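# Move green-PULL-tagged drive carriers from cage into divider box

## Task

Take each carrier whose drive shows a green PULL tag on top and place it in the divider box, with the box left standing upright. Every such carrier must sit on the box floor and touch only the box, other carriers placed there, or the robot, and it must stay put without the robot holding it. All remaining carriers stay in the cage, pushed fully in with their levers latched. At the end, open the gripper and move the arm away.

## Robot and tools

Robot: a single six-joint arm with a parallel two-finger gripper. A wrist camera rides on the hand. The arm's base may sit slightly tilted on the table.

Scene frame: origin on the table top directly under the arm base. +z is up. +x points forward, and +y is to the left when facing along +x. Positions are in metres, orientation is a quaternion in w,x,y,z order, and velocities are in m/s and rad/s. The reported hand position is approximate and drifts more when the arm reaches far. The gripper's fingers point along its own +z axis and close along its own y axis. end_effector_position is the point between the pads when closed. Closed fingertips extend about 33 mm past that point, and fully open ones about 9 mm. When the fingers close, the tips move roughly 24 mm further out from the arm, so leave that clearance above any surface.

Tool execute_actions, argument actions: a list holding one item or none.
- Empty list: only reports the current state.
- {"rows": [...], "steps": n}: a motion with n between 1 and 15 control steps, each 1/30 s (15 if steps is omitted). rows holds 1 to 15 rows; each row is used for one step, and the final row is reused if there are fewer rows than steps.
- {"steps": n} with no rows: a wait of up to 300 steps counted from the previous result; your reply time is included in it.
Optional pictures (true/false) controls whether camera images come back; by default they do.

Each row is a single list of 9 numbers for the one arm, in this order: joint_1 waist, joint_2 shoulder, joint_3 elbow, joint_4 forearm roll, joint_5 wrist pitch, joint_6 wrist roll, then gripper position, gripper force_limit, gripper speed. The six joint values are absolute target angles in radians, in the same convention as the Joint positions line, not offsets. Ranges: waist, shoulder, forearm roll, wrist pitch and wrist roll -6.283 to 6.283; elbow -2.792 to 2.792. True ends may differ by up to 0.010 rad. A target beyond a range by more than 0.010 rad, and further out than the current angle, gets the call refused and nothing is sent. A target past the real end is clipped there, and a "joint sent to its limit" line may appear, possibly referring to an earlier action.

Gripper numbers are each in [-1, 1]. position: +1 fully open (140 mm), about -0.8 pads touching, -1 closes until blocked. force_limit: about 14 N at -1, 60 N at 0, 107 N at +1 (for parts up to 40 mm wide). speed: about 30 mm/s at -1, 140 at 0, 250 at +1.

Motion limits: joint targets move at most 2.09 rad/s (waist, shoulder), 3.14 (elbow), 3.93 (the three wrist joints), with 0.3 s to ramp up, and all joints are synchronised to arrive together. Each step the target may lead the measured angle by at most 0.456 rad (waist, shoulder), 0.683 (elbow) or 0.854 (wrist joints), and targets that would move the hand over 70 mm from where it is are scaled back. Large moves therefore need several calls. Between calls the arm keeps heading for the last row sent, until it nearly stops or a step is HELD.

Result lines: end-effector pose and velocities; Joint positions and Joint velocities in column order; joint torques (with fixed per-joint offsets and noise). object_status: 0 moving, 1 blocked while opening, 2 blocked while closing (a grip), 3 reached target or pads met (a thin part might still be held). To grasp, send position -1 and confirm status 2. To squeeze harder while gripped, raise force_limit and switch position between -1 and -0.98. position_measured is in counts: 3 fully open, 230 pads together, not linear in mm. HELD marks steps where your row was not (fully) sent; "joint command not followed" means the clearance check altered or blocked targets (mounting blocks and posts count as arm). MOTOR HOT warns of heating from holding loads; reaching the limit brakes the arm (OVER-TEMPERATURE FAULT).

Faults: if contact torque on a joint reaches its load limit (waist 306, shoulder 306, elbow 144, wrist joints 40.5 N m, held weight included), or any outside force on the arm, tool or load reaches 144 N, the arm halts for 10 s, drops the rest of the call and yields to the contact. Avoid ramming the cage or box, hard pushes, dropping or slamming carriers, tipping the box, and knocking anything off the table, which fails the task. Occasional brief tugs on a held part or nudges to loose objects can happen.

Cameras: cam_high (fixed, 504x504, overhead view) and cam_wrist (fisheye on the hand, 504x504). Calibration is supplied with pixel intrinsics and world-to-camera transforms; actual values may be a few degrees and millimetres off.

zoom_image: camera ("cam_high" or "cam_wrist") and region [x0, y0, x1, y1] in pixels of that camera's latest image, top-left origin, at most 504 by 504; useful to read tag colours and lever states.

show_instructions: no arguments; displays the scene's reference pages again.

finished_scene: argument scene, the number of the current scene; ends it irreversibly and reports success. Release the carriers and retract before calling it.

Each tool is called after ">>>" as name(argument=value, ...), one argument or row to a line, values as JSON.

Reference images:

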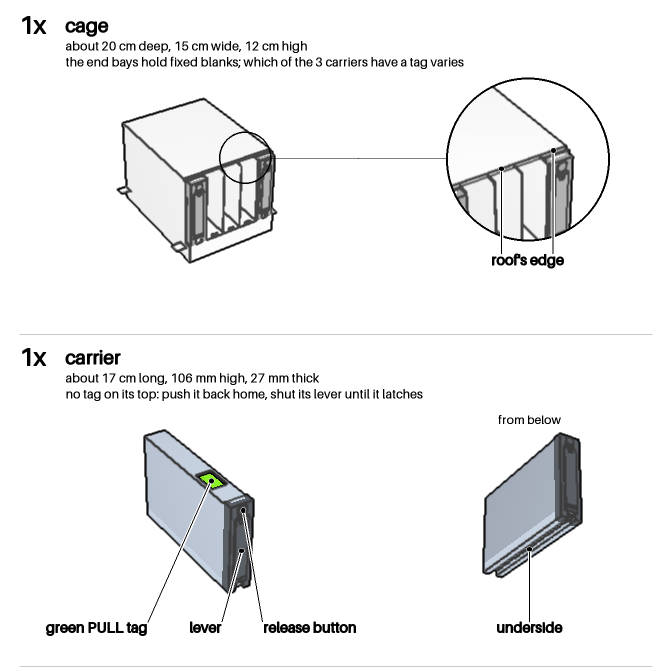

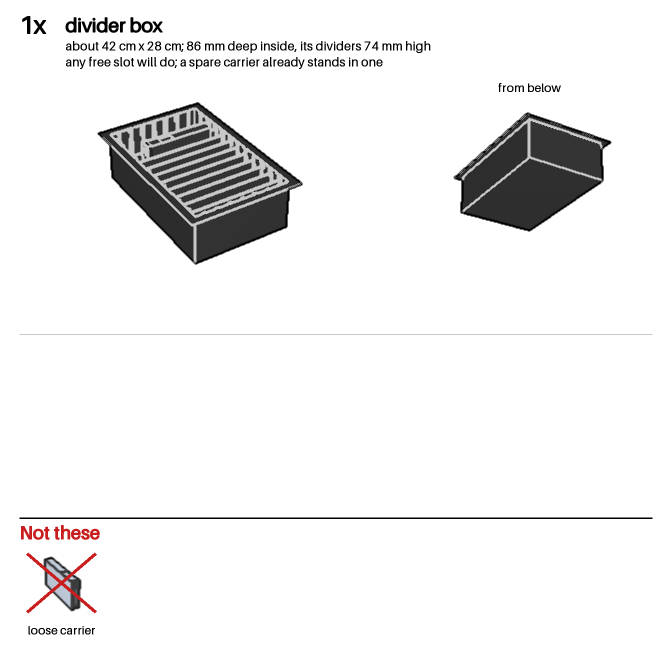

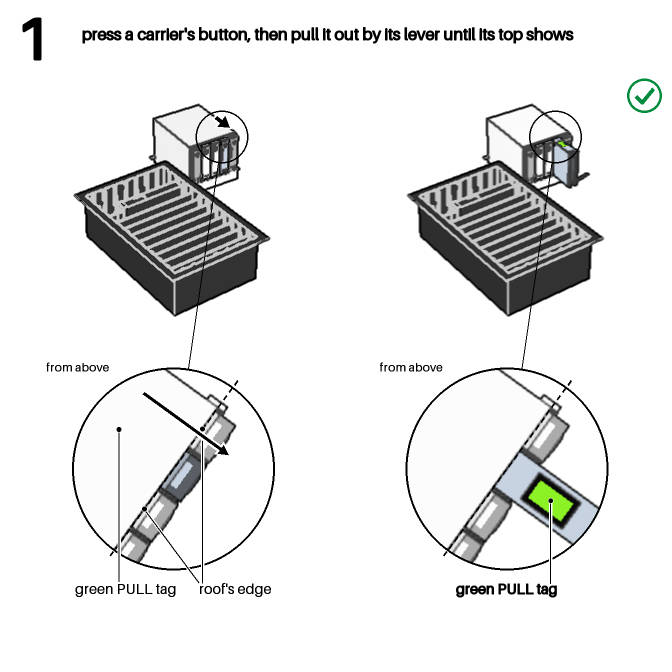

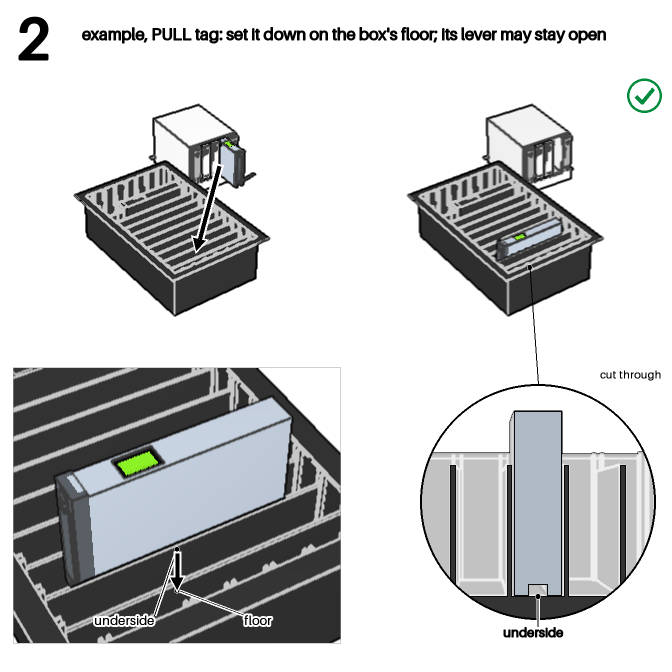

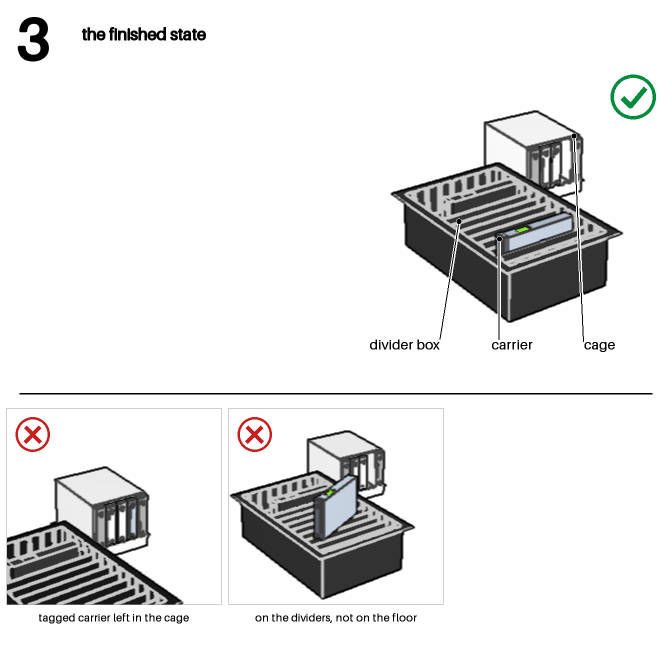

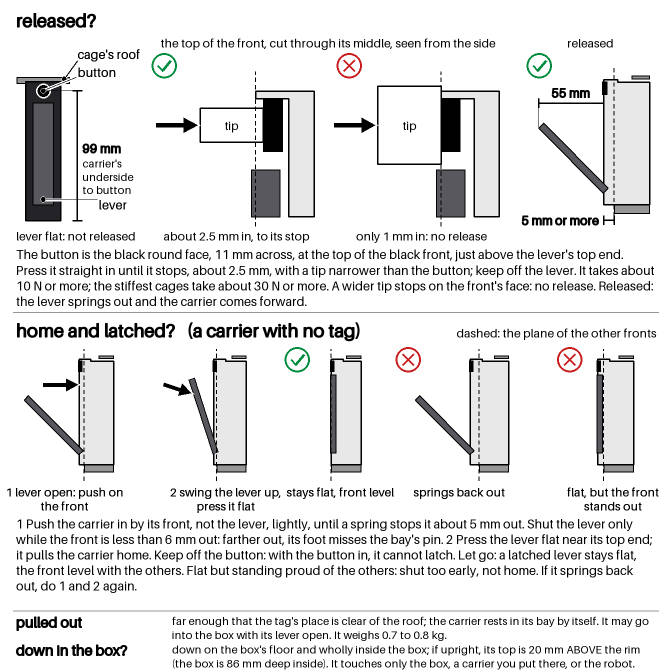

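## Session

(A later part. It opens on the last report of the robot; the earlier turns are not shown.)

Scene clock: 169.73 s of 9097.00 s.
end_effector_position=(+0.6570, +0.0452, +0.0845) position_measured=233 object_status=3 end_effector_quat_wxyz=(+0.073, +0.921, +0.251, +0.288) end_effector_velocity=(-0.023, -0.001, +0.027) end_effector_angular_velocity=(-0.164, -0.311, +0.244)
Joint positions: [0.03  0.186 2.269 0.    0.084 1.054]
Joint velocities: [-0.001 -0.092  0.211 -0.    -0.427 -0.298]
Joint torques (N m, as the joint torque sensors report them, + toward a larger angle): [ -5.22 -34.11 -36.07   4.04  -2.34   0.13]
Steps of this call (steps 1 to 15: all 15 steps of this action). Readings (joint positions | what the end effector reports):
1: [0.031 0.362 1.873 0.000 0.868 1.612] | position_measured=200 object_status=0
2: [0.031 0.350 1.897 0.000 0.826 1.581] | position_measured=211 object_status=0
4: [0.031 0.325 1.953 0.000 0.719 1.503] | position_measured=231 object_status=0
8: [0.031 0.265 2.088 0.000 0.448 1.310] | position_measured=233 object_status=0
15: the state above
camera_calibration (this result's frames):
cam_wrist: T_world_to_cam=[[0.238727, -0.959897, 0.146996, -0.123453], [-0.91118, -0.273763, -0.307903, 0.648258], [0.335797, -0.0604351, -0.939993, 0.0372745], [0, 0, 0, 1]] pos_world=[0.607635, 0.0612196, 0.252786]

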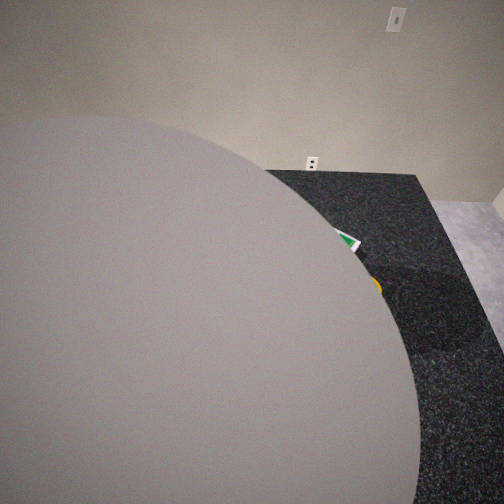

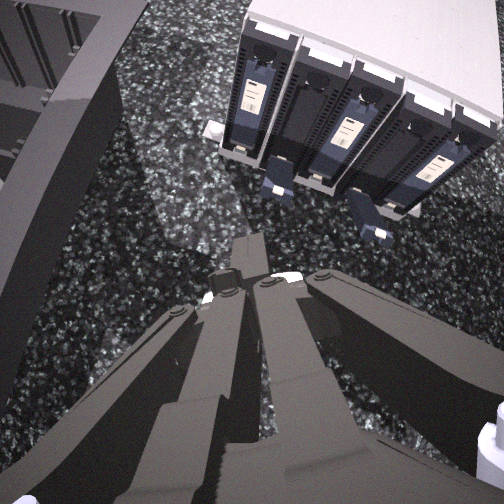

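>>> execute_actions(
  actions=[
    {"rows": [[0.0299, 0.1876, 2.2666, 0, 0.0765, 1.047, -1, 0, 0],[0.0295, 0.1917, 2.2595, 0, 0.0795, 1.047, -1, 0, 0],[0.0291, 0.1957, 2.2525, 0, 0.0826, 1.047, -1, 0, 0],[0.0287, 0.1997, 2.2454, 0, 0.0856, 1.047, -1, 0, 0],[0.0283, 0.2037, 2.2384, 0, 0.0886, 1.047, -1, 0, 0],[0.0279, 0.2078, 2.2313, 0, 0.0917, 1.047, -1, 0, 0],[0.0274, 0.2118, 2.2243, 0, 0.0947, 1.047, -1, 0, 0],[0.027, 0.2158, 2.2172, 0, 0.0977, 1.047, -1, 0, 0],[0.0266, 0.2198, 2.2102, 0, 0.1007, 1.047, -1, 0, 0],[0.0262, 0.2239, 2.2031, 0, 0.1038, 1.047, -1, 0, 0],[0.0258, 0.2279, 2.1961, 0, 0.1068, 1.047, -1, 0, 0],[0.0254, 0.2319, 2.189, 0, 0.1098, 1.047, -1, 0, 0],[0.0251, 0.2328, 2.1828, 0, 0.1151, 1.047, -1, 0, 0],[0.0249, 0.2337, 2.1766, 0, 0.1204, 1.047, -1, 0, 0],[0.0246, 0.2346, 2.1704, 0, 0.1257, 1.047, -1, 0, 0]], "steps": 15},
  ],
  pictures=false,
)

>>> execute_actions(
  actions=[
    {"rows": [[0.0244, 0.2356, 2.1642, 0, 0.131, 1.047, -1, 0, 0],[0.0241, 0.2365, 2.1579, 0, 0.1363, 1.047, -1, 0, 0],[0.0238, 0.2374, 2.1517, 0, 0.1416, 1.047, -1, 0, 0],[0.0236, 0.2383, 2.1455, 0, 0.1469, 1.047, -1, 0, 0],[0.0233, 0.2392, 2.1393, 0, 0.1522, 1.047, -1, 0, 0],[0.0232, 0.2405, 2.135, 0, 0.1552, 1.047, -1, 0, 0],[0.0231, 0.2417, 2.1315, 0, 0.1575, 1.047, -1, 0, 0],[0.023, 0.243, 2.129, 0, 0.1587, 1.047, -1, 0, 0],[0.0229, 0.2443, 2.1271, 0, 0.1593, 1.047, -1, 0, 0],[0.0229, 0.2454, 2.1256, 0, 0.1597, 1.047, -1, 0, 0],[0.0228, 0.2464, 2.1242, 0, 0.1601, 1.047, -1, 0, 0],[0.0228, 0.2474, 2.1228, 0, 0.1605, 1.047, -1, 0, 0]], "steps": 15},
  ],
)

Scene clock: 174.60 s of 9097.00 s.
end_effector_position=(+0.7029, +0.0423, +0.0936) position_measured=233 object_status=3 end_effector_quat_wxyz=(+0.075, +0.920, +0.252, +0.291) end_effector_velocity=(+0.091, -0.006, +0.046) end_effector_angular_velocity=(+0.000, -0.003, -0.010)
Joint positions: [ 0.025  0.231  2.186 -0.     0.114  1.047]
Joint velocities: [-0.01   0.05  -0.192  0.     0.139 -0.   ]
Joint torques (N m, as the joint torque sensors report them, + toward a larger angle): [  4.06 -56.64 -32.12   3.03  -2.95   0.03]
Steps of this call (steps 1 to 30: the robot went on to your last target; steps 31 to 90: nothing new was sent; then 1.37 s passed at rest; steps 91 to 105: all 15 steps of this action). Readings (joint positions | what the end effector reports):
91: [0.030 0.184 2.274 -0.000 0.074 1.047] | position_measured=233 object_status=3
92: [0.030 0.185 2.272 -0.000 0.074 1.047] | position_measured=233 object_status=3
94: [0.030 0.190 2.262 -0.000 0.079 1.047] | position_measured=233 object_status=3
98: [0.028 0.206 2.234 -0.000 0.090 1.047] | position_measured=233 object_status=3
105: the state above

Scene clock: 175.10 s of 9097.00 s.
end_effector_position=(+0.7315, +0.0408, +0.1090) position_measured=233 object_status=3 end_effector_quat_wxyz=(+0.076, +0.920, +0.251, +0.291) end_effector_velocity=(+0.006, -0.000, +0.001) end_effector_angular_velocity=(+0.000, -0.003, -0.001)
Joint positions: [0.023 0.247 2.123 0.    0.161 1.047]
Joint velocities: [-0.     0.007 -0.011 -0.     0.001  0.001]
Joint torques (N m, as the joint torque sensors report them, + toward a larger angle): [ -3.32 -53.42 -40.48   3.01  -6.27  -0.19]
Steps of this call (steps 1 to 15: all 15 steps of this action). Readings (joint positions | what the end effector reports):
1: [0.025 0.233 2.179 -0.000 0.119 1.047] | position_measured=233 object_status=3
2: [0.025 0.234 2.173 -0.000 0.124 1.047] | position_measured=233 object_status=3
4: [0.024 0.236 2.160 -0.000 0.134 1.047] | position_measured=233 object_status=3
8: [0.023 0.240 2.137 -0.000 0.153 1.047] | position_measured=233 object_status=3
15: the state above
camera_calibration (this result's frames):
cam_wrist: T_world_to_cam=[[0.236188, -0.95962, 0.152791, -0.147808], [-0.90922, -0.273727, -0.313676, 0.721652], [0.342832, -0.0648342, -0.937157, 0.0297559], [0, 0, 0, 1]] pos_world=[0.68085, 0.0576256, 0.276834]

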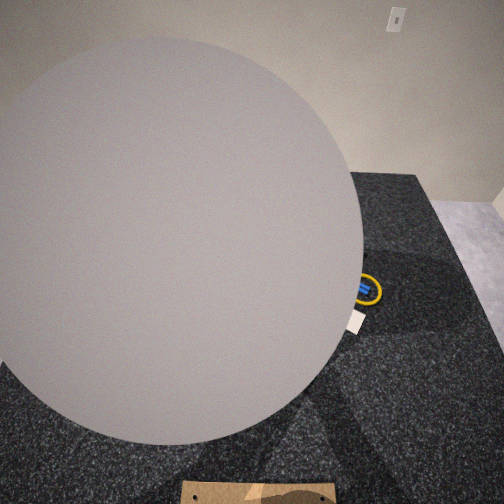

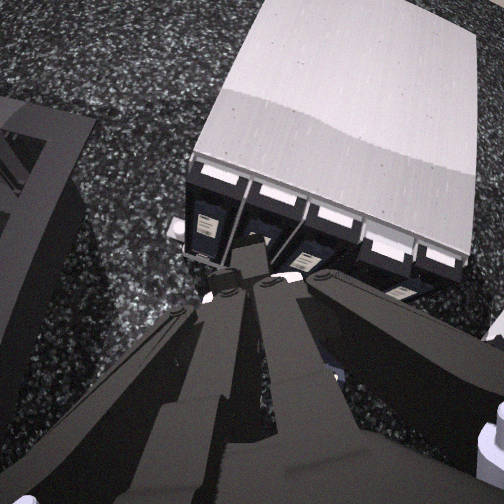

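>>> execute_actions(
  actions=[
    {"rows": [[0.0228, 0.2448, 2.1264, 0, 0.1595, 1.047, -1, 0, 0],[0.0228, 0.2395, 2.1325, 0, 0.1587, 1.047, -1, 0, 0],[0.0225, 0.229, 2.139, 0, 0.1627, 1.047, -1, 0, 0],[0.022, 0.215, 2.144, 0, 0.172, 1.047, -1, 0, 0],[0.021, 0.199, 2.147, 0, 0.190, 1.06, -1, 0, 0],[0.019, 0.186, 2.144, 0, 0.215, 1.08, -1, 0, 0],[0.016, 0.180, 2.133, 0, 0.25, 1.1, -1, 0, 0],[0.012, 0.183, 2.113, 0, 0.295, 1.13, -1, 0, 0],[0.007, 0.193, 2.086, 0, 0.35, 1.165, -0.4, 0, 0],[0.001, 0.208, 2.052, 0, 0.415, 1.2, -0.4, 0, 0],[-0.005, 0.225, 2.014, 0, 0.488, 1.24, -0.4, 0, 0],[-0.012, 0.243, 1.974, 0, 0.565, 1.285, -0.4, 0, 0],[-0.019, 0.262, 1.932, 0, 0.645, 1.33, -0.4, 0, 0],[-0.026, 0.281, 1.89, 0, 0.725, 1.375, -0.4, 0, 0],[-0.033, 0.30, 1.848, 0, 0.805, 1.42, -0.4, 0, 0]], "steps": 15},
  ],
  pictures=false,
)

>>> execute_actions(
  actions=[
    {"rows": [[-0.039, 0.318, 1.808, 0, 0.882, 1.46, -0.4, 0, 0],[-0.044, 0.334, 1.773, 0, 0.95, 1.495, -0.4, 0, 0],[-0.049, 0.348, 1.745, 0, 1.003, 1.525, -0.4, 0, 0],[-0.052, 0.36, 1.728, 0, 1.037, 1.548, -0.4, 0, 0],[-0.0537, 0.371, 1.72, 0, 1.0506, 1.5628, -0.4, 0, 0]], "steps": 12},
  ],
)

Scene clock: 180.70 s of 9097.00 s.
end_effector_position=(+0.7126, +0.0196, +0.1389) position_measured=192 object_status=0 end_effector_quat_wxyz=(+0.034, +0.968, +0.146, +0.200) end_effector_velocity=(+0.042, -0.117, -0.037) end_effector_angular_velocity=(+0.441, +1.349, -1.114)
Joint positions: [-0.007  0.224  2.005 -0.     0.505  1.25 ]
Joint velocities: [-0.164  0.483 -0.954  0.     1.827  1.038]
Joint torques (N m, as the joint torque sensors report them, + toward a larger angle): [ -9.77 -33.52 -32.67   3.63  -1.02  -0.16]
Steps of this call (steps 1 to 15: the robot went on to your last target; steps 16 to 90: nothing new was sent; then 2.10 s passed at rest; steps 91 to 105: all 15 steps of this action). Readings (joint positions | what the end effector reports):
91: [0.023 0.247 2.123 0.000 0.160 1.047] | position_measured=233 object_status=3
92: [0.023 0.247 2.123 0.000 0.160 1.047] | position_measured=233 object_status=3
94: [0.023 0.240 2.130 0.000 0.159 1.047] | position_measured=233 object_status=3
98: [0.020 0.199 2.142 0.000 0.202 1.067] | position_measured=233 object_status=3
105: the state above

Scene clock: 181.10 s of 9097.00 s.
end_effector_position=(+0.7105, -0.0138, +0.1484) position_measured=179 object_status=3 end_effector_quat_wxyz=(-0.001, +1.000, -0.030, +0.000) end_effector_velocity=(-0.002, -0.001, +0.003) end_effector_angular_velocity=(+0.001, +0.011, -0.012)
Joint positions: [-0.054  0.371  1.72  -0.     1.05   1.562]
Joint velocities: [-0.001  0.    -0.007  0.     0.017  0.01 ]
Joint torques (N m, as the joint torque sensors report them, + toward a larger angle): [ -1.   -73.81 -35.73   3.68   0.01  -0.36]
Steps of this call (steps 1 to 12: all 12 steps of this action). Readings (joint positions | what the end effector reports):
1: [-0.012 0.241 1.971 -0.000 0.569 1.286] | position_measured=185 object_status=0
2: [-0.018 0.258 1.937 -0.000 0.635 1.324] | position_measured=179 object_status=0
4: [-0.030 0.292 1.865 -0.000 0.773 1.399] | position_measured=179 object_status=0
8: [-0.049 0.353 1.748 -0.000 0.996 1.528] | position_measured=179 object_status=3
12: the state above
camera_calibration (this result's frames):
cam_wrist: T_world_to_cam=[[-0.29954, -0.954065, -0.00592647, 0.203013], [-0.920188, 0.287252, 0.265971, 0.629466], [-0.252051, 0.0851224, -0.963963, 0.499097], [0, 0, 0, 1]] pos_world=[0.765836, -0.0296125, 0.314894]

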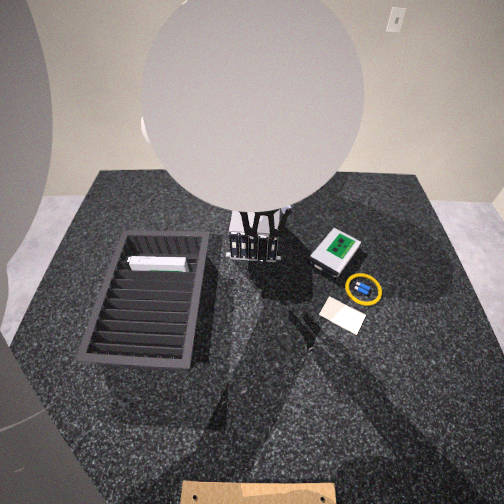

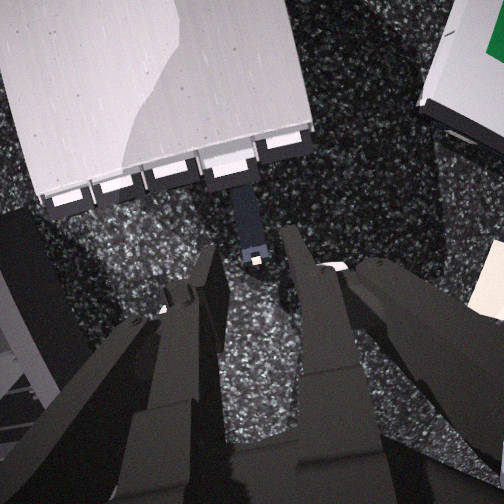

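Left latched. Descend and grip.

>>> execute_actions(
  actions=[
    {"rows": [[-0.0537, 0.375, 1.7238, 0, 1.0428, 1.5628, -0.4, 0, 0],[-0.0537, 0.382, 1.7303, 0, 1.0293, 1.5628, -0.4, 0, 0],[-0.0537, 0.391, 1.7385, 0, 1.0121, 1.5628, -0.4, 0, 0],[-0.0537, 0.400, 1.7466, 0, 0.995, 1.5628, -0.4, 0, 0],[-0.0537, 0.409, 1.7545, 0, 0.9781, 1.5628, -0.4, 0, 0],[-0.0537, 0.417, 1.7613, 0, 0.9633, 1.5628, -0.4, 0, 0],[-0.0537, 0.422, 1.7656, 0, 0.954, 1.5628, -0.4, 0, 0],[-0.0537, 0.4245, 1.7677, 0, 0.9494, 1.5628, -0.4, 0, 0],[-0.0537, 0.4245, 1.7677, 0, 0.9494, 1.5628, -0.4, 0, 0],[-0.0537, 0.4245, 1.7677, 0, 0.9494, 1.5628, -0.4, 0, 0],[-0.0537, 0.4245, 1.7677, 0, 0.9494, 1.5628, -1, 0, -0.5]], "steps": 15},
  ],
  pictures=false,
)

>>> execute_actions(
  actions=[
    {"steps": 9},
  ],
  pictures=false,
)

Scene clock: 183.90 s of 9097.00 s.
end_effector_position=(+0.7106, -0.0137, +0.0883) position_measured=194 object_status=0 end_effector_quat_wxyz=(-0.001, +1.000, -0.030, +0.000) end_effector_velocity=(-0.000, -0.000, -0.002) end_effector_angular_velocity=(-0.000, +0.000, +0.001)
Joint positions: [-0.054  0.424  1.768  0.     0.95   1.563]
Joint velocities: [-0.     0.001  0.002 -0.    -0.003 -0.001]
Joint torques (N m, as the joint torque sensors report them, + toward a larger angle): [ -1.06 -72.27 -33.34   3.52  -0.16  -0.01]
Steps of this call (steps 1 to 15: the robot went on to your last target; steps 16 to 69: nothing new was sent; steps 70 to 84: all 15 steps of this action). Readings (joint positions | what the end effector reports):
70: [-0.054 0.371 1.720 -0.000 1.051 1.563] | position_measured=179 object_status=3
71: [-0.054 0.372 1.720 0.000 1.048 1.563] | position_measured=179 object_status=3
73: [-0.054 0.381 1.728 0.000 1.032 1.563] | position_measured=179 object_status=3
77: [-0.054 0.411 1.756 0.000 0.974 1.563] | position_measured=179 object_status=3
84: the state above

Scene clock: 184.20 s of 9097.00 s.
end_effector_position=(+0.7106, -0.0137, +0.0882) position_measured=211 object_status=2 end_effector_quat_wxyz=(-0.001, +1.000, -0.030, +0.000) end_effector_velocity=(+0.000, -0.002, -0.000) end_effector_angular_velocity=(-0.000, +0.000, -0.003)
Joint positions: [-0.054  0.424  1.768  0.     0.949  1.563]
Joint velocities: [-0.003  0.    -0.    -0.    -0.     0.   ]
Joint torques (N m, as the joint torque sensors report them, + toward a larger angle): [  0.15 -68.2  -30.59   3.85  -1.16  -0.1 ]
Steps of this call (steps 1 to 9: the robot went on to your last target). Readings (joint positions | what the end effector reports):
1: [-0.054 0.424 1.768 0.000 0.949 1.563] | position_measured=199 object_status=0
2: [-0.054 0.424 1.768 0.000 0.949 1.563] | position_measured=204 object_status=0
4: [-0.054 0.424 1.768 0.000 0.949 1.563] | position_measured=211 object_status=0
8: [-0.054 0.424 1.768 0.000 0.949 1.563] | position_measured=211 object_status=0
9: the state above

>>> execute_actions(
  actions=[
    {"rows": [[-0.0538, 0.4232, 1.7698, 0, 0.9486, 1.5628, -1, 0, -0.5],[-0.0538, 0.4205, 1.7739, 0, 0.9472, 1.5628, -1, 0, -0.5],[-0.0539, 0.4165, 1.7801, 0, 0.945, 1.5627, -1, 0, -0.5],[-0.0539, 0.4118, 1.7874, 0, 0.9424, 1.5627, -1, 0, -0.5],[-0.054, 0.4071, 1.7946, 0, 0.9399, 1.5626, -1, 0, -0.5],[-0.054, 0.4024, 1.8018, 0, 0.9374, 1.5626, -1, 0, -0.5],[-0.054, 0.3977, 1.8091, 0, 0.9348, 1.5625, -1, 0, -0.5],[-0.0541, 0.393, 1.8163, 0, 0.9323, 1.5625, -1, 0, -0.5],[-0.0541, 0.3883, 1.8235, 0, 0.9298, 1.5624, -1, 0, -0.5],[-0.0542, 0.3836, 1.8306, 0, 0.9274, 1.5624, -1, 0, -0.5],[-0.0542, 0.3789, 1.8378, 0, 0.9249, 1.5623, -1, 0, -0.5],[-0.0542, 0.3742, 1.8449, 0, 0.9225, 1.5623, -1, 0, -0.5],[-0.0543, 0.3695, 1.852, 0, 0.9201, 1.5623, -1, 0, -0.5],[-0.0543, 0.3655, 1.858, 0, 0.9181, 1.5622, -1, 0, -0.5],[-0.0543, 0.3642, 1.86, 0, 0.9174, 1.5622, -1, 0, -0.5]], "steps": 15},
  ],
)

Scene clock: 190.30 s of 9097.00 s.
end_effector_position=(+0.6710, -0.0114, +0.0880) position_measured=211 object_status=2 end_effector_quat_wxyz=(-0.001, +1.000, -0.030, +0.000) end_effector_velocity=(-0.094, +0.006, +0.001) end_effector_angular_velocity=(-0.000, -0.002, +0.001)
Joint positions: [-0.054  0.372  1.849 -0.     0.921  1.562]
Joint velocities: [ 0.    -0.128  0.191 -0.    -0.065 -0.001]
Joint torques (N m, as the joint torque sensors report them, + toward a larger angle): [ -2.1  -66.11 -29.71   3.9    1.14  -0.46]
Steps of this call (steps 1 to 15: the robot went on to your last target; steps 16 to 90: nothing new was sent; then 2.60 s passed at rest; steps 91 to 105: all 15 steps of this action). Readings (joint positions | what the end effector reports):
91: [-0.054 0.424 1.768 -0.000 0.949 1.563] | position_measured=211 object_status=2
92: [-0.054 0.424 1.768 -0.000 0.949 1.563] | position_measured=211 object_status=2
94: [-0.054 0.421 1.774 -0.000 0.947 1.563] | position_measured=211 object_status=2
98: [-0.054 0.404 1.799 -0.000 0.938 1.563] | position_measured=211 object_status=2
105: the state above
camera_calibration (this result's frames):
cam_wrist: T_world_to_cam=[[-0.300116, -0.953885, -0.00577007, 0.193482], [-0.91982, 0.287785, 0.266667, 0.608235], [-0.252709, 0.0853384, -0.963772, 0.431119], [0, 0, 0, 1]] pos_world=[0.726481, -0.0272719, 0.25442]

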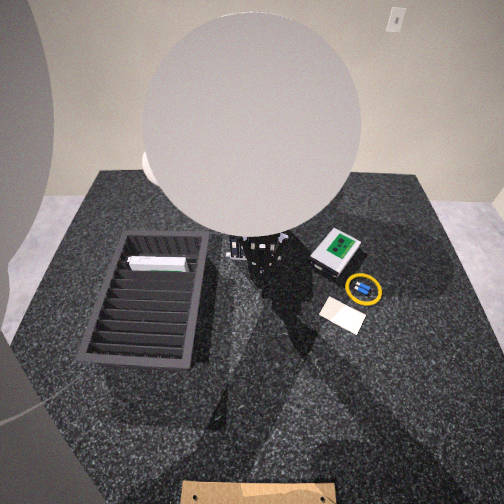

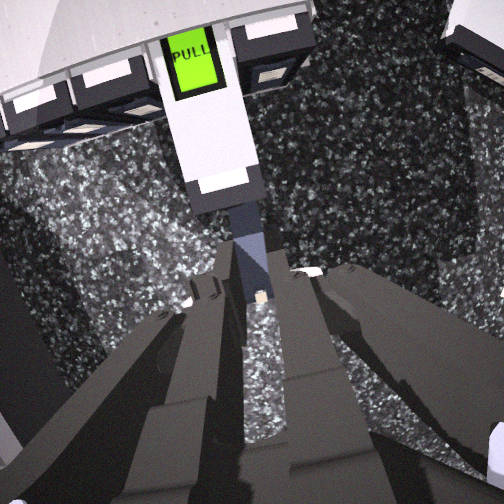

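>>> execute_actions(
  actions=[
    {"rows": [[-0.0543, 0.3622, 1.863, 0, 0.9164, 1.5622, -1, 0, -0.5],[-0.0544, 0.3582, 1.869, 0, 0.9144, 1.5622, -1, 0, -0.5],[-0.0544, 0.3535, 1.8759, 0, 0.9122, 1.5621, -1, 0, -0.5],[-0.0544, 0.3488, 1.8829, 0, 0.9099, 1.5621, -1, 0, -0.5],[-0.0545, 0.3441, 1.8898, 0, 0.9077, 1.562, -1, 0, -0.5],[-0.0545, 0.3394, 1.8968, 0, 0.9054, 1.562, -1, 0, -0.5],[-0.0545, 0.3347, 1.9037, 0, 0.9032, 1.562, -1, 0, -0.5],[-0.0546, 0.33, 1.9106, 0, 0.901, 1.5619, -1, 0, -0.5],[-0.0546, 0.326, 1.9164, 0, 0.8992, 1.5619, -1, 0, -0.5],[-0.0546, 0.324, 1.9194, 0, 0.8982, 1.5619, -1, 0, -0.5],[-0.0546, 0.324, 1.9194, 0, 0.8982, 1.5619, -1, 0, -0.5],[-0.0546, 0.324, 1.9194, 0, 0.8982, 1.5619, -1, 0, -0.5],[-0.0546, 0.324, 1.9194, 0, 0.8982, 1.5619, -1, 0, -0.5],[-0.0546, 0.324, 1.9194, 0, 0.8982, 1.5619, -0.15, 0, 0.3]], "steps": 15},
  ],
  pictures=false,
)

>>> execute_actions(
  actions=[
    {"rows": [[-0.0546, 0.324, 1.9194, 0, 0.8982, 1.5619, -0.15, 0, 0.3],[-0.0546, 0.324, 1.9194, 0, 0.8982, 1.5619, -0.15, 0, 0.3],[-0.0546, 0.324, 1.9194, 0, 0.8982, 1.5619, -0.15, 0, 0.3],[-0.0546, 0.326, 1.913, 0, 0.9026, 1.5619, -0.15, 0, 0.3],[-0.0545, 0.331, 1.900, 0, 0.9106, 1.562, -0.15, 0, 0.3],[-0.0544, 0.339, 1.882, 0, 0.9206, 1.5621, -0.15, 0, 0.3],[-0.0543, 0.349, 1.860, 0, 0.9326, 1.5622, -0.15, 0, 0.3],[-0.0542, 0.360, 1.836, 0, 0.9456, 1.5623, -0.15, 0, 0.3],[-0.0541, 0.372, 1.811, 0, 0.9586, 1.5624, -0.15, 0, 0.3],[-0.054, 0.384, 1.785, 0, 0.9726, 1.5625, -0.15, 0, 0.3],[-0.0538, 0.396, 1.76, 0, 0.9856, 1.5627, -0.15, 0, 0.3],[-0.0537, 0.407, 1.736, 0, 0.9986, 1.5628, -0.15, 0, 0.3],[-0.0536, 0.416, 1.716, 0, 1.0096, 1.5629, -0.15, 0, 0.3],[-0.0535, 0.423, 1.70, 0, 1.0186, 1.563, -0.15, 0, 0.3],[-0.0535, 0.4273, 1.6906, 0, 1.0238, 1.563, -0.15, 0, 0.3]], "steps": 15},
  ],
  pictures=false,
)

>>> execute_actions(
  actions=[
    {"steps": 8},
  ],
)

Scene clock: 198.00 s of 9097.00 s.
end_effector_position=(+0.6356, -0.0092, +0.0880) position_measured=211 object_status=0 end_effector_quat_wxyz=(-0.001, +1.000, -0.030, +0.000) end_effector_velocity=(-0.003, +0.001, -0.000) end_effector_angular_velocity=(+0.001, +0.002, -0.000)
Joint positions: [-0.055  0.324  1.919 -0.     0.898  1.562]
Joint velocities: [ 0.001 -0.004  0.006  0.001  0.     0.001]
Joint torques (N m, as the joint torque sensors report them, + toward a larger angle): [ -0.24 -63.96 -31.54   3.6    0.49  -0.09]
Steps of this call (steps 1 to 30: the robot went on to your last target; steps 31 to 90: nothing new was sent; then 4.20 s passed at rest; steps 91 to 105: all 15 steps of this action). Readings (joint positions | what the end effector reports):
91: [-0.054 0.364 1.860 -0.000 0.917 1.562] | position_measured=211 object_status=2
92: [-0.054 0.363 1.861 -0.000 0.917 1.562] | position_measured=211 object_status=2
94: [-0.054 0.358 1.869 -0.000 0.915 1.562] | position_measured=211 object_status=2
98: [-0.054 0.341 1.894 -0.000 0.906 1.562] | position_measured=211 object_status=2
105: the state above

Scene clock: 198.50 s of 9097.00 s.
end_effector_position=(+0.7137, -0.0141, +0.1146) position_measured=148 object_status=3 end_effector_quat_wxyz=(-0.001, +1.000, -0.030, +0.000) end_effector_velocity=(+0.270, -0.017, +0.090) end_effector_angular_velocity=(-0.001, +0.002, -0.002)
Joint positions: [-0.054  0.404  1.742 -0.     0.996  1.563]
Joint velocities: [ 0.002  0.292 -0.637 -0.001  0.346  0.005]
Joint torques (N m, as the joint torque sensors report them, + toward a larger angle): [ -1.17 -70.55 -32.94   3.38   0.49   0.16]
Steps of this call (steps 1 to 15: all 15 steps of this action). Readings (joint positions | what the end effector reports):
1: [-0.055 0.324 1.919 -0.000 0.898 1.562] | position_measured=202 object_status=0
2: [-0.055 0.324 1.919 -0.000 0.898 1.562] | position_measured=189 object_status=0
4: [-0.055 0.324 1.919 -0.000 0.898 1.562] | position_measured=170 object_status=0
8: [-0.055 0.336 1.890 -0.000 0.916 1.562] | position_measured=148 object_status=0
15: the state above

Scene clock: 198.77 s of 9097.00 s.
end_effector_position=(+0.7348, -0.0152, +0.1220) position_measured=148 object_status=3 end_effector_quat_wxyz=(-0.001, +1.000, -0.030, +0.000) end_effector_velocity=(+0.002, -0.000, +0.001) end_effector_angular_velocity=(+0.000, -0.001, +0.000)
Joint positions: [-0.053  0.427  1.691  0.     1.024  1.563]
Joint velocities: [-0.     0.001 -0.004  0.     0.001 -0.   ]
Joint torques (N m, as the joint torque sensors report them, + toward a larger angle): [ -1.81 -75.26 -33.86   3.8    0.23  -0.06]
Steps of this call (steps 1 to 8: the robot went on to your last target). Readings (joint positions | what the end effector reports):
1: [-0.054 0.413 1.721 0.000 1.007 1.563] | position_measured=148 object_status=3
2: [-0.054 0.421 1.705 0.000 1.015 1.563] | position_measured=148 object_status=3
4: [-0.054 0.426 1.693 0.000 1.023 1.563] | position_measured=148 object_status=3
8: the state above
camera_calibration (this result's frames):
cam_wrist: T_world_to_cam=[[-0.300123, -0.953883, -0.00582385, 0.209144], [-0.919829, 0.28778, 0.266641, 0.658968], [-0.252668, 0.0853819, -0.963778, 0.48028], [0, 0, 0, 1]] pos_world=[0.790258, -0.031146, 0.288394]

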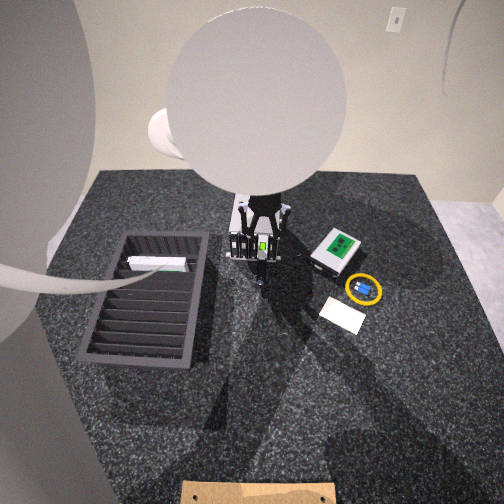

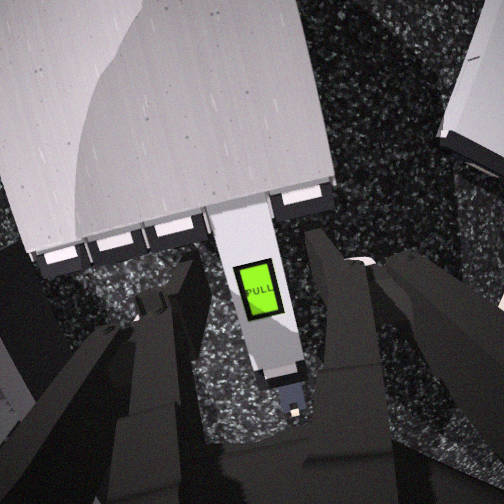

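>>> execute_actions(
  actions=[
    {"rows": [[-0.0535, 0.4273, 1.6906, 0, 1.0238, 1.563, -1, 0.8, -0.3]], "steps": 14},
  ],
  pictures=false,
)

Scene clock: 199.93 s of 9097.00 s.
end_effector_position=(+0.7350, -0.0153, +0.1221) position_measured=197 object_status=0 end_effector_quat_wxyz=(-0.001, +1.000, -0.030, +0.000) end_effector_velocity=(-0.000, -0.000, -0.000) end_effector_angular_velocity=(+0.000, +0.000, -0.001)
Joint positions: [-0.053  0.427  1.69  -0.     1.024  1.563]
Joint velocities: [-0.001  0.     0.     0.    -0.     0.   ]
Joint torques (N m, as the joint torque sensors report them, + toward a larger angle): [  0.85 -68.33 -29.08   4.13  -0.07  -0.55]
Steps of this call (steps 1 to 21: the robot went on to your last target; steps 22 to 35: all 14 steps of this action). Readings (joint positions | what the end effector reports):
22: [-0.053 0.427 1.691 0.000 1.024 1.563] | position_measured=148 object_status=0
23: [-0.053 0.427 1.691 0.000 1.024 1.563] | position_measured=150 object_status=0
25: [-0.053 0.427 1.691 0.000 1.024 1.563] | position_measured=162 object_status=0
29: [-0.053 0.427 1.691 0.000 1.024 1.563] | position_measured=185 object_status=0
35: the state above

>>> execute_actions(
  actions=[
    {"rows": [[-0.0536, 0.4264, 1.6898, 0, 1.0254, 1.563, -1, 0.8, -0.3],[-0.0536, 0.425, 1.6919, 0, 1.0247, 1.563, -1, 0.8, -0.3],[-0.0537, 0.4222, 1.6961, 0, 1.0233, 1.563, -1, 0.8, -0.3],[-0.0537, 0.418, 1.7025, 0, 1.0211, 1.5629, -1, 0.8, -0.3],[-0.0537, 0.4125, 1.7109, 0, 1.0182, 1.5629, -1, 0.8, -0.3],[-0.0538, 0.4066, 1.7198, 0, 1.0152, 1.5628, -1, 0.8, -0.3],[-0.0538, 0.4007, 1.7287, 0, 1.0122, 1.5628, -1, 0.8, -0.3],[-0.0539, 0.3948, 1.7376, 0, 1.0092, 1.5627, -1, 0.8, -0.3],[-0.0539, 0.3889, 1.7464, 0, 1.0063, 1.5627, -1, 0.8, -0.3],[-0.054, 0.383, 1.7552, 0, 1.0034, 1.5626, -1, 0.8, -0.3],[-0.054, 0.3771, 1.764, 0, 1.0005, 1.5626, -1, 0.8, -0.3],[-0.0541, 0.3712, 1.7728, 0, 0.9976, 1.5625, -1, 0.8, -0.3],[-0.0541, 0.3653, 1.7815, 0, 0.9948, 1.5625, -1, 0.8, -0.3],[-0.0542, 0.3595, 1.7902, 0, 0.9919, 1.5624, -1, 0.8, -0.3],[-0.0542, 0.3536, 1.7989, 0, 0.9891, 1.5624, -1, 0.8, -0.3]], "steps": 15},
  ],
  pictures=false,
)

>>> execute_actions(
  actions=[
    {"rows": [[-0.0543, 0.3475, 1.8078, 0, 0.9863, 1.5623, -1, 0.8, -0.3],[-0.0543, 0.3414, 1.8166, 0, 0.9836, 1.5623, -1, 0.8, -0.3],[-0.0544, 0.3353, 1.8253, 0, 0.981, 1.5622, -1, 0.8, -0.3],[-0.0544, 0.3292, 1.834, 0, 0.9784, 1.5622, -1, 0.8, -0.3],[-0.0545, 0.3231, 1.8427, 0, 0.9758, 1.5621, -1, 0.8, -0.3],[-0.0545, 0.317, 1.8514, 0, 0.9732, 1.5621, -1, 0.8, -0.3],[-0.0546, 0.311, 1.86, 0, 0.9706, 1.562, -1, 0.8, -0.3],[-0.0546, 0.3049, 1.8686, 0, 0.9681, 1.562, -1, 0.8, -0.3],[-0.0547, 0.2988, 1.8771, 0, 0.9657, 1.5619, -1, 0.8, -0.3],[-0.0547, 0.2927, 1.8856, 0, 0.9633, 1.5619, -1, 0.8, -0.3],[-0.0548, 0.2866, 1.8941, 0, 0.9609, 1.5618, -1, 0.8, -0.3],[-0.0548, 0.2825, 1.8998, 0, 0.9593, 1.5618, -1, 0.8, -0.3],[-0.0548, 0.2805, 1.9025, 0, 0.9586, 1.5618, -1, 0.8, -0.3]], "steps": 15},
  ],
)

Scene clock: 206.37 s of 9097.00 s.
end_effector_position=(+0.6931, -0.0128, +0.1231) position_measured=197 object_status=2 end_effector_quat_wxyz=(-0.001, +1.000, -0.030, +0.000) end_effector_velocity=(-0.124, +0.007, +0.001) end_effector_angular_velocity=(-0.000, -0.003, +0.001)
Joint positions: [-0.054  0.368  1.777  0.     0.996  1.562]
Joint velocities: [-0.002 -0.175  0.256  0.    -0.084 -0.003]
Joint torques (N m, as the joint torque sensors report them, + toward a larger angle): [ -1.89 -91.56 -45.01   3.5    0.44  -0.19]
Steps of this call (steps 1 to 15: the robot went on to your last target; steps 16 to 90: nothing new was sent; then 2.93 s passed at rest; steps 91 to 105: all 15 steps of this action). Readings (joint positions | what the end effector reports):
91: [-0.053 0.427 1.691 0.000 1.024 1.563] | position_measured=197 object_status=2
92: [-0.053 0.427 1.691 0.000 1.024 1.563] | position_measured=197 object_status=2
94: [-0.053 0.425 1.693 0.000 1.025 1.563] | position_measured=197 object_status=2
98: [-0.054 0.409 1.717 0.000 1.016 1.563] | position_measured=197 object_status=2
105: the state above

Scene clock: 206.87 s of 9097.00 s.
end_effector_position=(+0.6315, -0.0091, +0.1231) position_measured=197 object_status=2 end_effector_quat_wxyz=(-0.001, +1.000, -0.030, +0.000) end_effector_velocity=(-0.038, +0.003, +0.001) end_effector_angular_velocity=(-0.001, -0.003, +0.002)
Joint positions: [-0.055  0.283  1.9    0.     0.96   1.562]
Joint velocities: [ 0.001 -0.056  0.075 -0.001 -0.022 -0.   ]
Joint torques (N m, as the joint torque sensors report them, + toward a larger angle): [ -4.85 -57.43 -39.94   3.94  -0.38   0.11]
Steps of this call (steps 1 to 15: all 15 steps of this action). Readings (joint positions | what the end effector reports):
1: [-0.054 0.362 1.786 0.000 0.993 1.562] | position_measured=197 object_status=2
2: [-0.054 0.357 1.795 0.000 0.991 1.562] | position_measured=197 object_status=2
4: [-0.054 0.344 1.812 0.000 0.985 1.562] | position_measured=197 object_status=2
8: [-0.054 0.320 1.847 0.000 0.975 1.562] | position_measured=197 object_status=2
15: the state above
camera_calibration (this result's frames):
cam_wrist: T_world_to_cam=[[-0.300212, -0.953855, -0.00586258, 0.184094], [-0.919847, 0.28787, 0.266483, 0.561875], [-0.252498, 0.0853939, -0.963822, 0.454641], [0, 0, 0, 1]] pos_world=[0.686902, -0.0249718, 0.289542]

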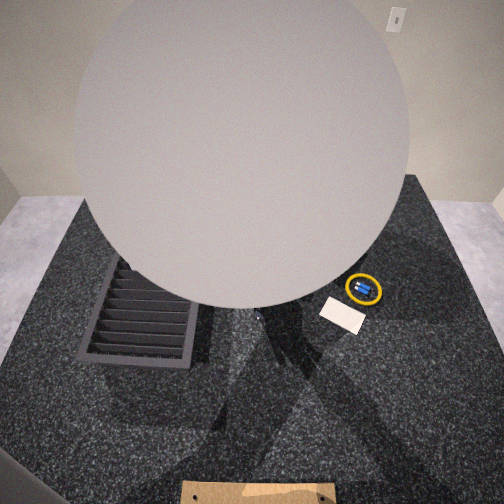

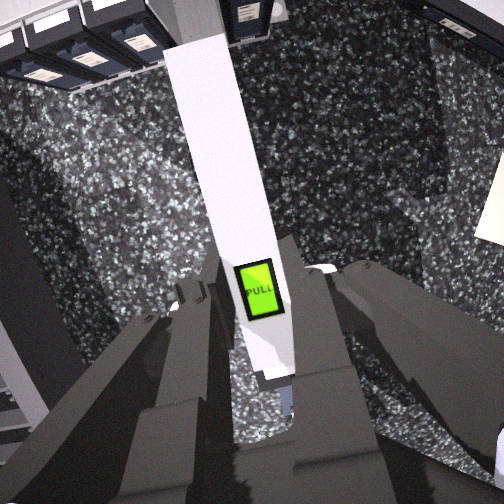

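>>> execute_actions(
  actions=[
    {"rows": [[-0.0548, 0.278, 1.901, 0, 0.9626, 1.5618, -1, 0.8, -0.3],[-0.0548, 0.273, 1.897, 0, 0.9716, 1.5618, -1, 0.8, -0.3],[-0.0548, 0.265, 1.891, 0, 0.9856, 1.5618, -1, 0.8, -0.3],[-0.0548, 0.255, 1.884, 0, 1.0026, 1.5618, -1, 0.8, -0.3],[-0.054, 0.244, 1.875, 0, 1.0226, 1.56, -1, 0.8, -0.3],[-0.052, 0.233, 1.866, 0, 1.0426, 1.555, -1, 0.8, -0.3],[-0.048, 0.222, 1.857, 0, 1.0626, 1.546, -1, 0.8, -0.3],[-0.042, 0.211, 1.847, 0, 1.0836, 1.533, -1, 0.8, -0.3],[-0.034, 0.201, 1.838, 0, 1.1026, 1.515, -1, 0.8, -0.3],[-0.024, 0.192, 1.83, 0, 1.1196, 1.492, -1, 0.8, -0.3],[-0.012, 0.185, 1.823, 0, 1.1336, 1.465, -1, 0.8, -0.3],[0.002, 0.179, 1.817, 0, 1.1456, 1.433, -1, 0.8, -0.3],[0.018, 0.175, 1.813, 0, 1.1536, 1.397, -1, 0.8, -0.3],[0.036, 0.1726, 1.8111, 0, 1.1579, 1.357, -1, 0.8, -0.3],[0.056, 0.1726, 1.8111, 0, 1.1579, 1.312, -1, 0.8, -0.3]], "steps": 15},
  ],
  pictures=false,
)

>>> execute_actions(
  actions=[
    {"rows": [[0.077, 0.1726, 1.8111, 0, 1.1579, 1.264, -1, 0.8, -0.3],[0.098, 0.1726, 1.8111, 0, 1.1579, 1.217, -1, 0.8, -0.3],[0.119, 0.1726, 1.8111, 0, 1.1579, 1.169, -1, 0.8, -0.3],[0.14, 0.1726, 1.8111, 0, 1.1579, 1.122, -1, 0.8, -0.3],[0.161, 0.1726, 1.8111, 0, 1.1579, 1.075, -1, 0.8, -0.3],[0.182, 0.1726, 1.8111, 0, 1.1579, 1.027, -1, 0.8, -0.3],[0.203, 0.1726, 1.8111, 0, 1.1579, 0.98, -1, 0.8, -0.3],[0.224, 0.1726, 1.8111, 0, 1.1579, 0.932, -1, 0.8, -0.3],[0.245, 0.1726, 1.8111, 0, 1.1579, 0.885, -1, 0.8, -0.3],[0.266, 0.1726, 1.8111, 0, 1.1579, 0.838, -1, 0.8, -0.3],[0.287, 0.1726, 1.8111, 0, 1.1579, 0.79, -1, 0.8, -0.3],[0.308, 0.1726, 1.8111, 0, 1.1579, 0.743, -1, 0.8, -0.3],[0.329, 0.1726, 1.8111, 0, 1.1579, 0.695, -1, 0.8, -0.3],[0.35, 0.1726, 1.8111, 0, 1.1579, 0.648, -1, 0.8, -0.3],[0.37, 0.1726, 1.8111, 0, 1.1579, 0.603, -1, 0.8, -0.3]], "steps": 15},
  ],
  pictures=false,
)

>>> execute_actions(
  actions=[
    {"rows": [[0.388, 0.1726, 1.8111, 0, 1.1579, 0.562, -1, 0.8, -0.3],[0.404, 0.1726, 1.8111, 0, 1.1579, 0.526, -1, 0.8, -0.3],[0.417, 0.1726, 1.8111, 0, 1.1579, 0.497, -1, 0.8, -0.3],[0.427, 0.1726, 1.8111, 0, 1.1579, 0.474, -1, 0.8, -0.3],[0.433, 0.1726, 1.8111, 0, 1.1579, 0.46, -1, 0.8, -0.3],[0.4367, 0.1726, 1.8111, 0, 1.1579, 0.4524, -1, 0.8, -0.3]], "steps": 13},
  ],
)

Scene clock: 218.87 s of 9097.00 s.
end_effector_position=(+0.6203, +0.0278, +0.2255) position_measured=197 object_status=2 end_effector_quat_wxyz=(-0.001, +0.998, +0.066, +0.000) end_effector_velocity=(-0.031, +0.249, +0.140) end_effector_angular_velocity=(+0.001, -0.003, +1.291)
Joint positions: [ 0.004  0.181  1.819 -0.     1.141  1.429]
Joint velocities: [ 0.4   -0.127 -0.121  0.002  0.247 -0.892]
Joint torques (N m, as the joint torque sensors report them, + toward a larger angle): [  5.38 -50.93 -35.77   3.83  -0.02  -0.5 ]
Steps of this call (steps 1 to 15: the robot went on to your last target; steps 16 to 90: nothing new was sent; then 8.50 s passed at rest; steps 91 to 105: all 15 steps of this action). Readings (joint positions | what the end effector reports):
91: [-0.055 0.280 1.903 -0.000 0.959 1.562] | position_measured=197 object_status=2
92: [-0.055 0.280 1.902 -0.000 0.960 1.562] | position_measured=197 object_status=2
94: [-0.055 0.273 1.898 -0.000 0.971 1.562] | position_measured=197 object_status=2
98: [-0.053 0.241 1.872 -0.000 1.029 1.556] | position_measured=197 object_status=2
105: the state above

Scene clock: 219.37 s of 9097.00 s.
end_effector_position=(+0.5851, +0.2028, +0.2353) position_measured=197 object_status=2 end_effector_quat_wxyz=(-0.001, +0.860, +0.510, +0.001) end_effector_velocity=(-0.125, +0.362, +0.001) end_effector_angular_velocity=(-0.001, -0.005, +2.009)
Joint positions: [ 0.292  0.173  1.811 -0.     1.158  0.778]
Joint velocities: [ 0.618 -0.    -0.001 -0.001  0.    -1.39 ]
Joint torques (N m, as the joint torque sensors report them, + toward a larger angle): [ -1.69 -58.97 -40.81   4.05  -0.04  -0.15]
Steps of this call (steps 1 to 15: all 15 steps of this action). Readings (joint positions | what the end effector reports):
1: [0.018 0.178 1.816 -0.000 1.148 1.397] | position_measured=197 object_status=2
2: [0.034 0.175 1.814 -0.000 1.152 1.361] | position_measured=197 object_status=2
4: [0.069 0.173 1.812 -0.000 1.157 1.282] | position_measured=197 object_status=2
8: [0.147 0.173 1.811 -0.000 1.158 1.105] | position_measured=197 object_status=2
15: the state above

Scene clock: 219.80 s of 9097.00 s.
end_effector_position=(+0.5499, +0.2847, +0.2355) position_measured=197 object_status=2 end_effector_quat_wxyz=(-0.001, +0.718, +0.696, +0.001) end_effector_velocity=(-0.000, +0.002, +0.001) end_effector_angular_velocity=(+0.001, -0.001, +0.007)
Joint positions: [0.436 0.173 1.811 0.    1.158 0.453]
Joint velocities: [ 0.002 -0.    -0.001  0.001 -0.    -0.005]
Joint torques (N m, as the joint torque sensors report them, + toward a larger angle): [ -0.58 -59.26 -40.89   4.12  -0.06   0.49]
Steps of this call (steps 1 to 13: all 13 steps of this action). Readings (joint positions | what the end effector reports):
1: [0.313 0.173 1.811 0.000 1.158 0.731] | position_measured=197 object_status=2
2: [0.334 0.173 1.811 0.000 1.158 0.684] | position_measured=197 object_status=2
4: [0.373 0.173 1.811 0.000 1.158 0.596] | position_measured=197 object_status=2
8: [0.429 0.173 1.811 0.000 1.158 0.470] | position_measured=197 object_status=2
13: the state above
camera_calibration (this result's frames):
cam_wrist: T_world_to_cam=[[0.962326, -0.271866, -0.00429444, -0.448325], [-0.261085, -0.928345, 0.264594, 0.356796], [-0.0759208, -0.253505, -0.96435, 0.516786], [0, 0, 0, 1]] pos_world=[0.563824, 0.340354, 0.402031]

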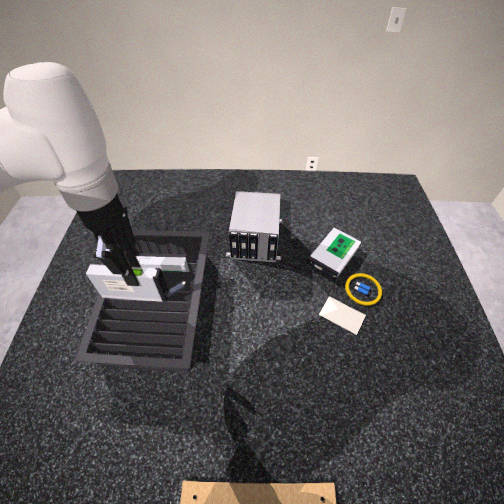

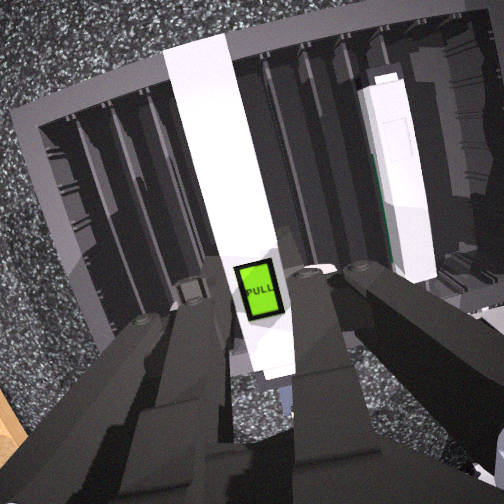

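>>> zoom_image(
  camera="cam_wrist",
  region=[220, 20, 400, 270],
)

>>> zoom_image(
  camera="cam_wrist",
  region=[40, 60, 230, 300],
)

Region (220, 20, 400, 270) of cam_wrist's 504x504 image, scaled by 2.016, with more detail than that image has; it fills the left 363 columns of this view, and the rest is white.

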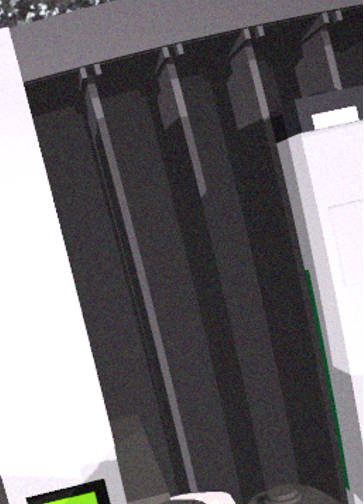

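Region (40, 60, 230, 300) of cam_wrist's 504x504 image, scaled by 2.100, with more detail than that image has; it fills the left 399 columns of this view, and the rest is white.

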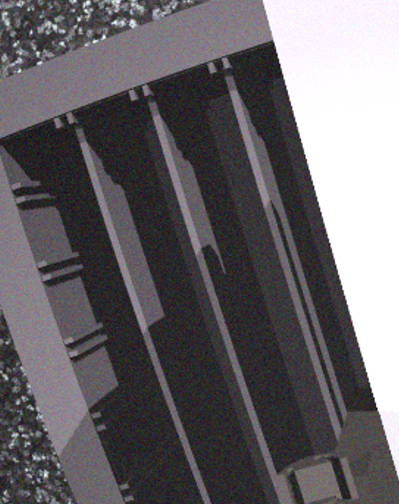

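>>> execute_actions(
  actions=[
    {"rows": [[0.439, 0.174, 1.817, 0, 1.1506, 0.452, -1, 0.8, -0.3],[0.442, 0.177, 1.825, 0, 1.1396, 0.451, -1, 0.8, -0.3],[0.445, 0.181, 1.834, 0, 1.1266, 0.45, -1, 0.8, -0.3],[0.4465, 0.185, 1.843, 0, 1.1136, 0.4496, -1, 0.8, -0.3],[0.4469, 0.189, 1.851, 0, 1.1016, 0.4496, -1, 0.8, -0.3],[0.4469, 0.192, 1.856, 0, 1.0936, 0.4496, -1, 0.8, -0.3],[0.4469, 0.1936, 1.8588, 0, 1.0892, 0.4496, -1, 0.8, -0.3]], "steps": 15},
  ],
)

>>> zoom_image(
  camera="cam_wrist",
  region=[130, 10, 330, 260],
)

Scene clock: 233.10 s of 9097.00 s.
end_effector_position=(+0.5435, +0.2889, +0.1986) position_measured=197 object_status=2 end_effector_quat_wxyz=(-0.000, +0.713, +0.701, +0.001) end_effector_velocity=(-0.001, -0.000, -0.001) end_effector_angular_velocity=(+0.001, +0.001, -0.001)
Joint positions: [ 0.447  0.194  1.859 -0.     1.089  0.45 ]
Joint velocities: [-0.     0.     0.002  0.001 -0.001 -0.   ]
Joint torques (N m, as the joint torque sensors report them, + toward a larger angle): [ -0.93 -58.69 -39.52   3.87   0.08  -0.09]
Steps of this call (steps 1 to 15: the robot went on to your last target; steps 16 to 90: nothing new was sent; then 9.80 s passed at rest; steps 91 to 105: all 15 steps of this action). Readings (joint positions | what the end effector reports):
91: [0.437 0.173 1.811 -0.000 1.158 0.452] | position_measured=197 object_status=2
92: [0.437 0.173 1.812 -0.000 1.155 0.452] | position_measured=197 object_status=2
94: [0.441 0.177 1.823 -0.000 1.141 0.451] | position_measured=197 object_status=2
98: [0.447 0.190 1.852 -0.000 1.099 0.450] | position_measured=197 object_status=2
105: the state above
camera_calibration (this result's frames):
cam_wrist: T_world_to_cam=[[0.965922, -0.2588, -0.0041229, -0.446989], [-0.248524, -0.931787, 0.264592, 0.36295], [-0.0723179, -0.25455, -0.964352, 0.480119], [0, 0, 0, 1]] pos_world=[0.55668, 0.344726, 0.365127]

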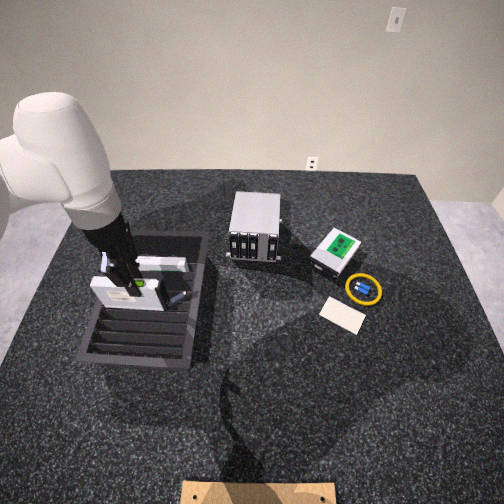

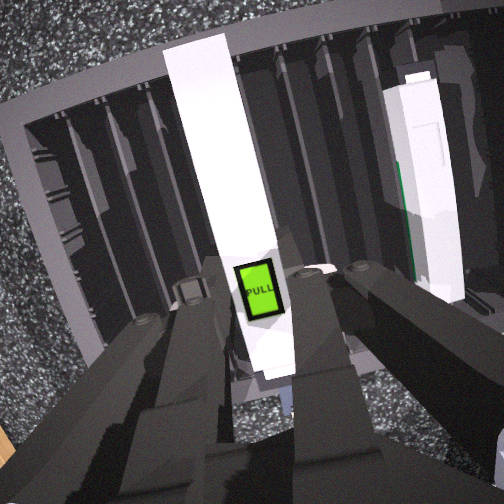

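Region (130, 10, 330, 260) of cam_wrist's 504x504 image, scaled by 2.016, with more detail than that image has; it fills the left 403 columns of this view, and the rest is white.

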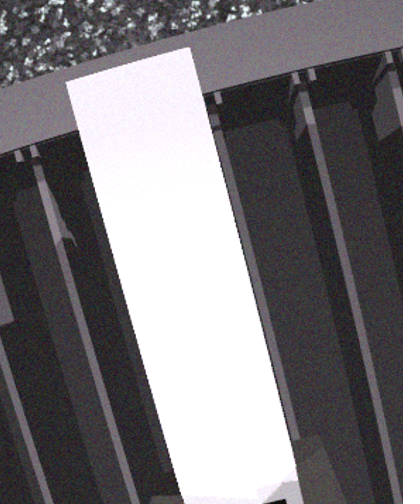

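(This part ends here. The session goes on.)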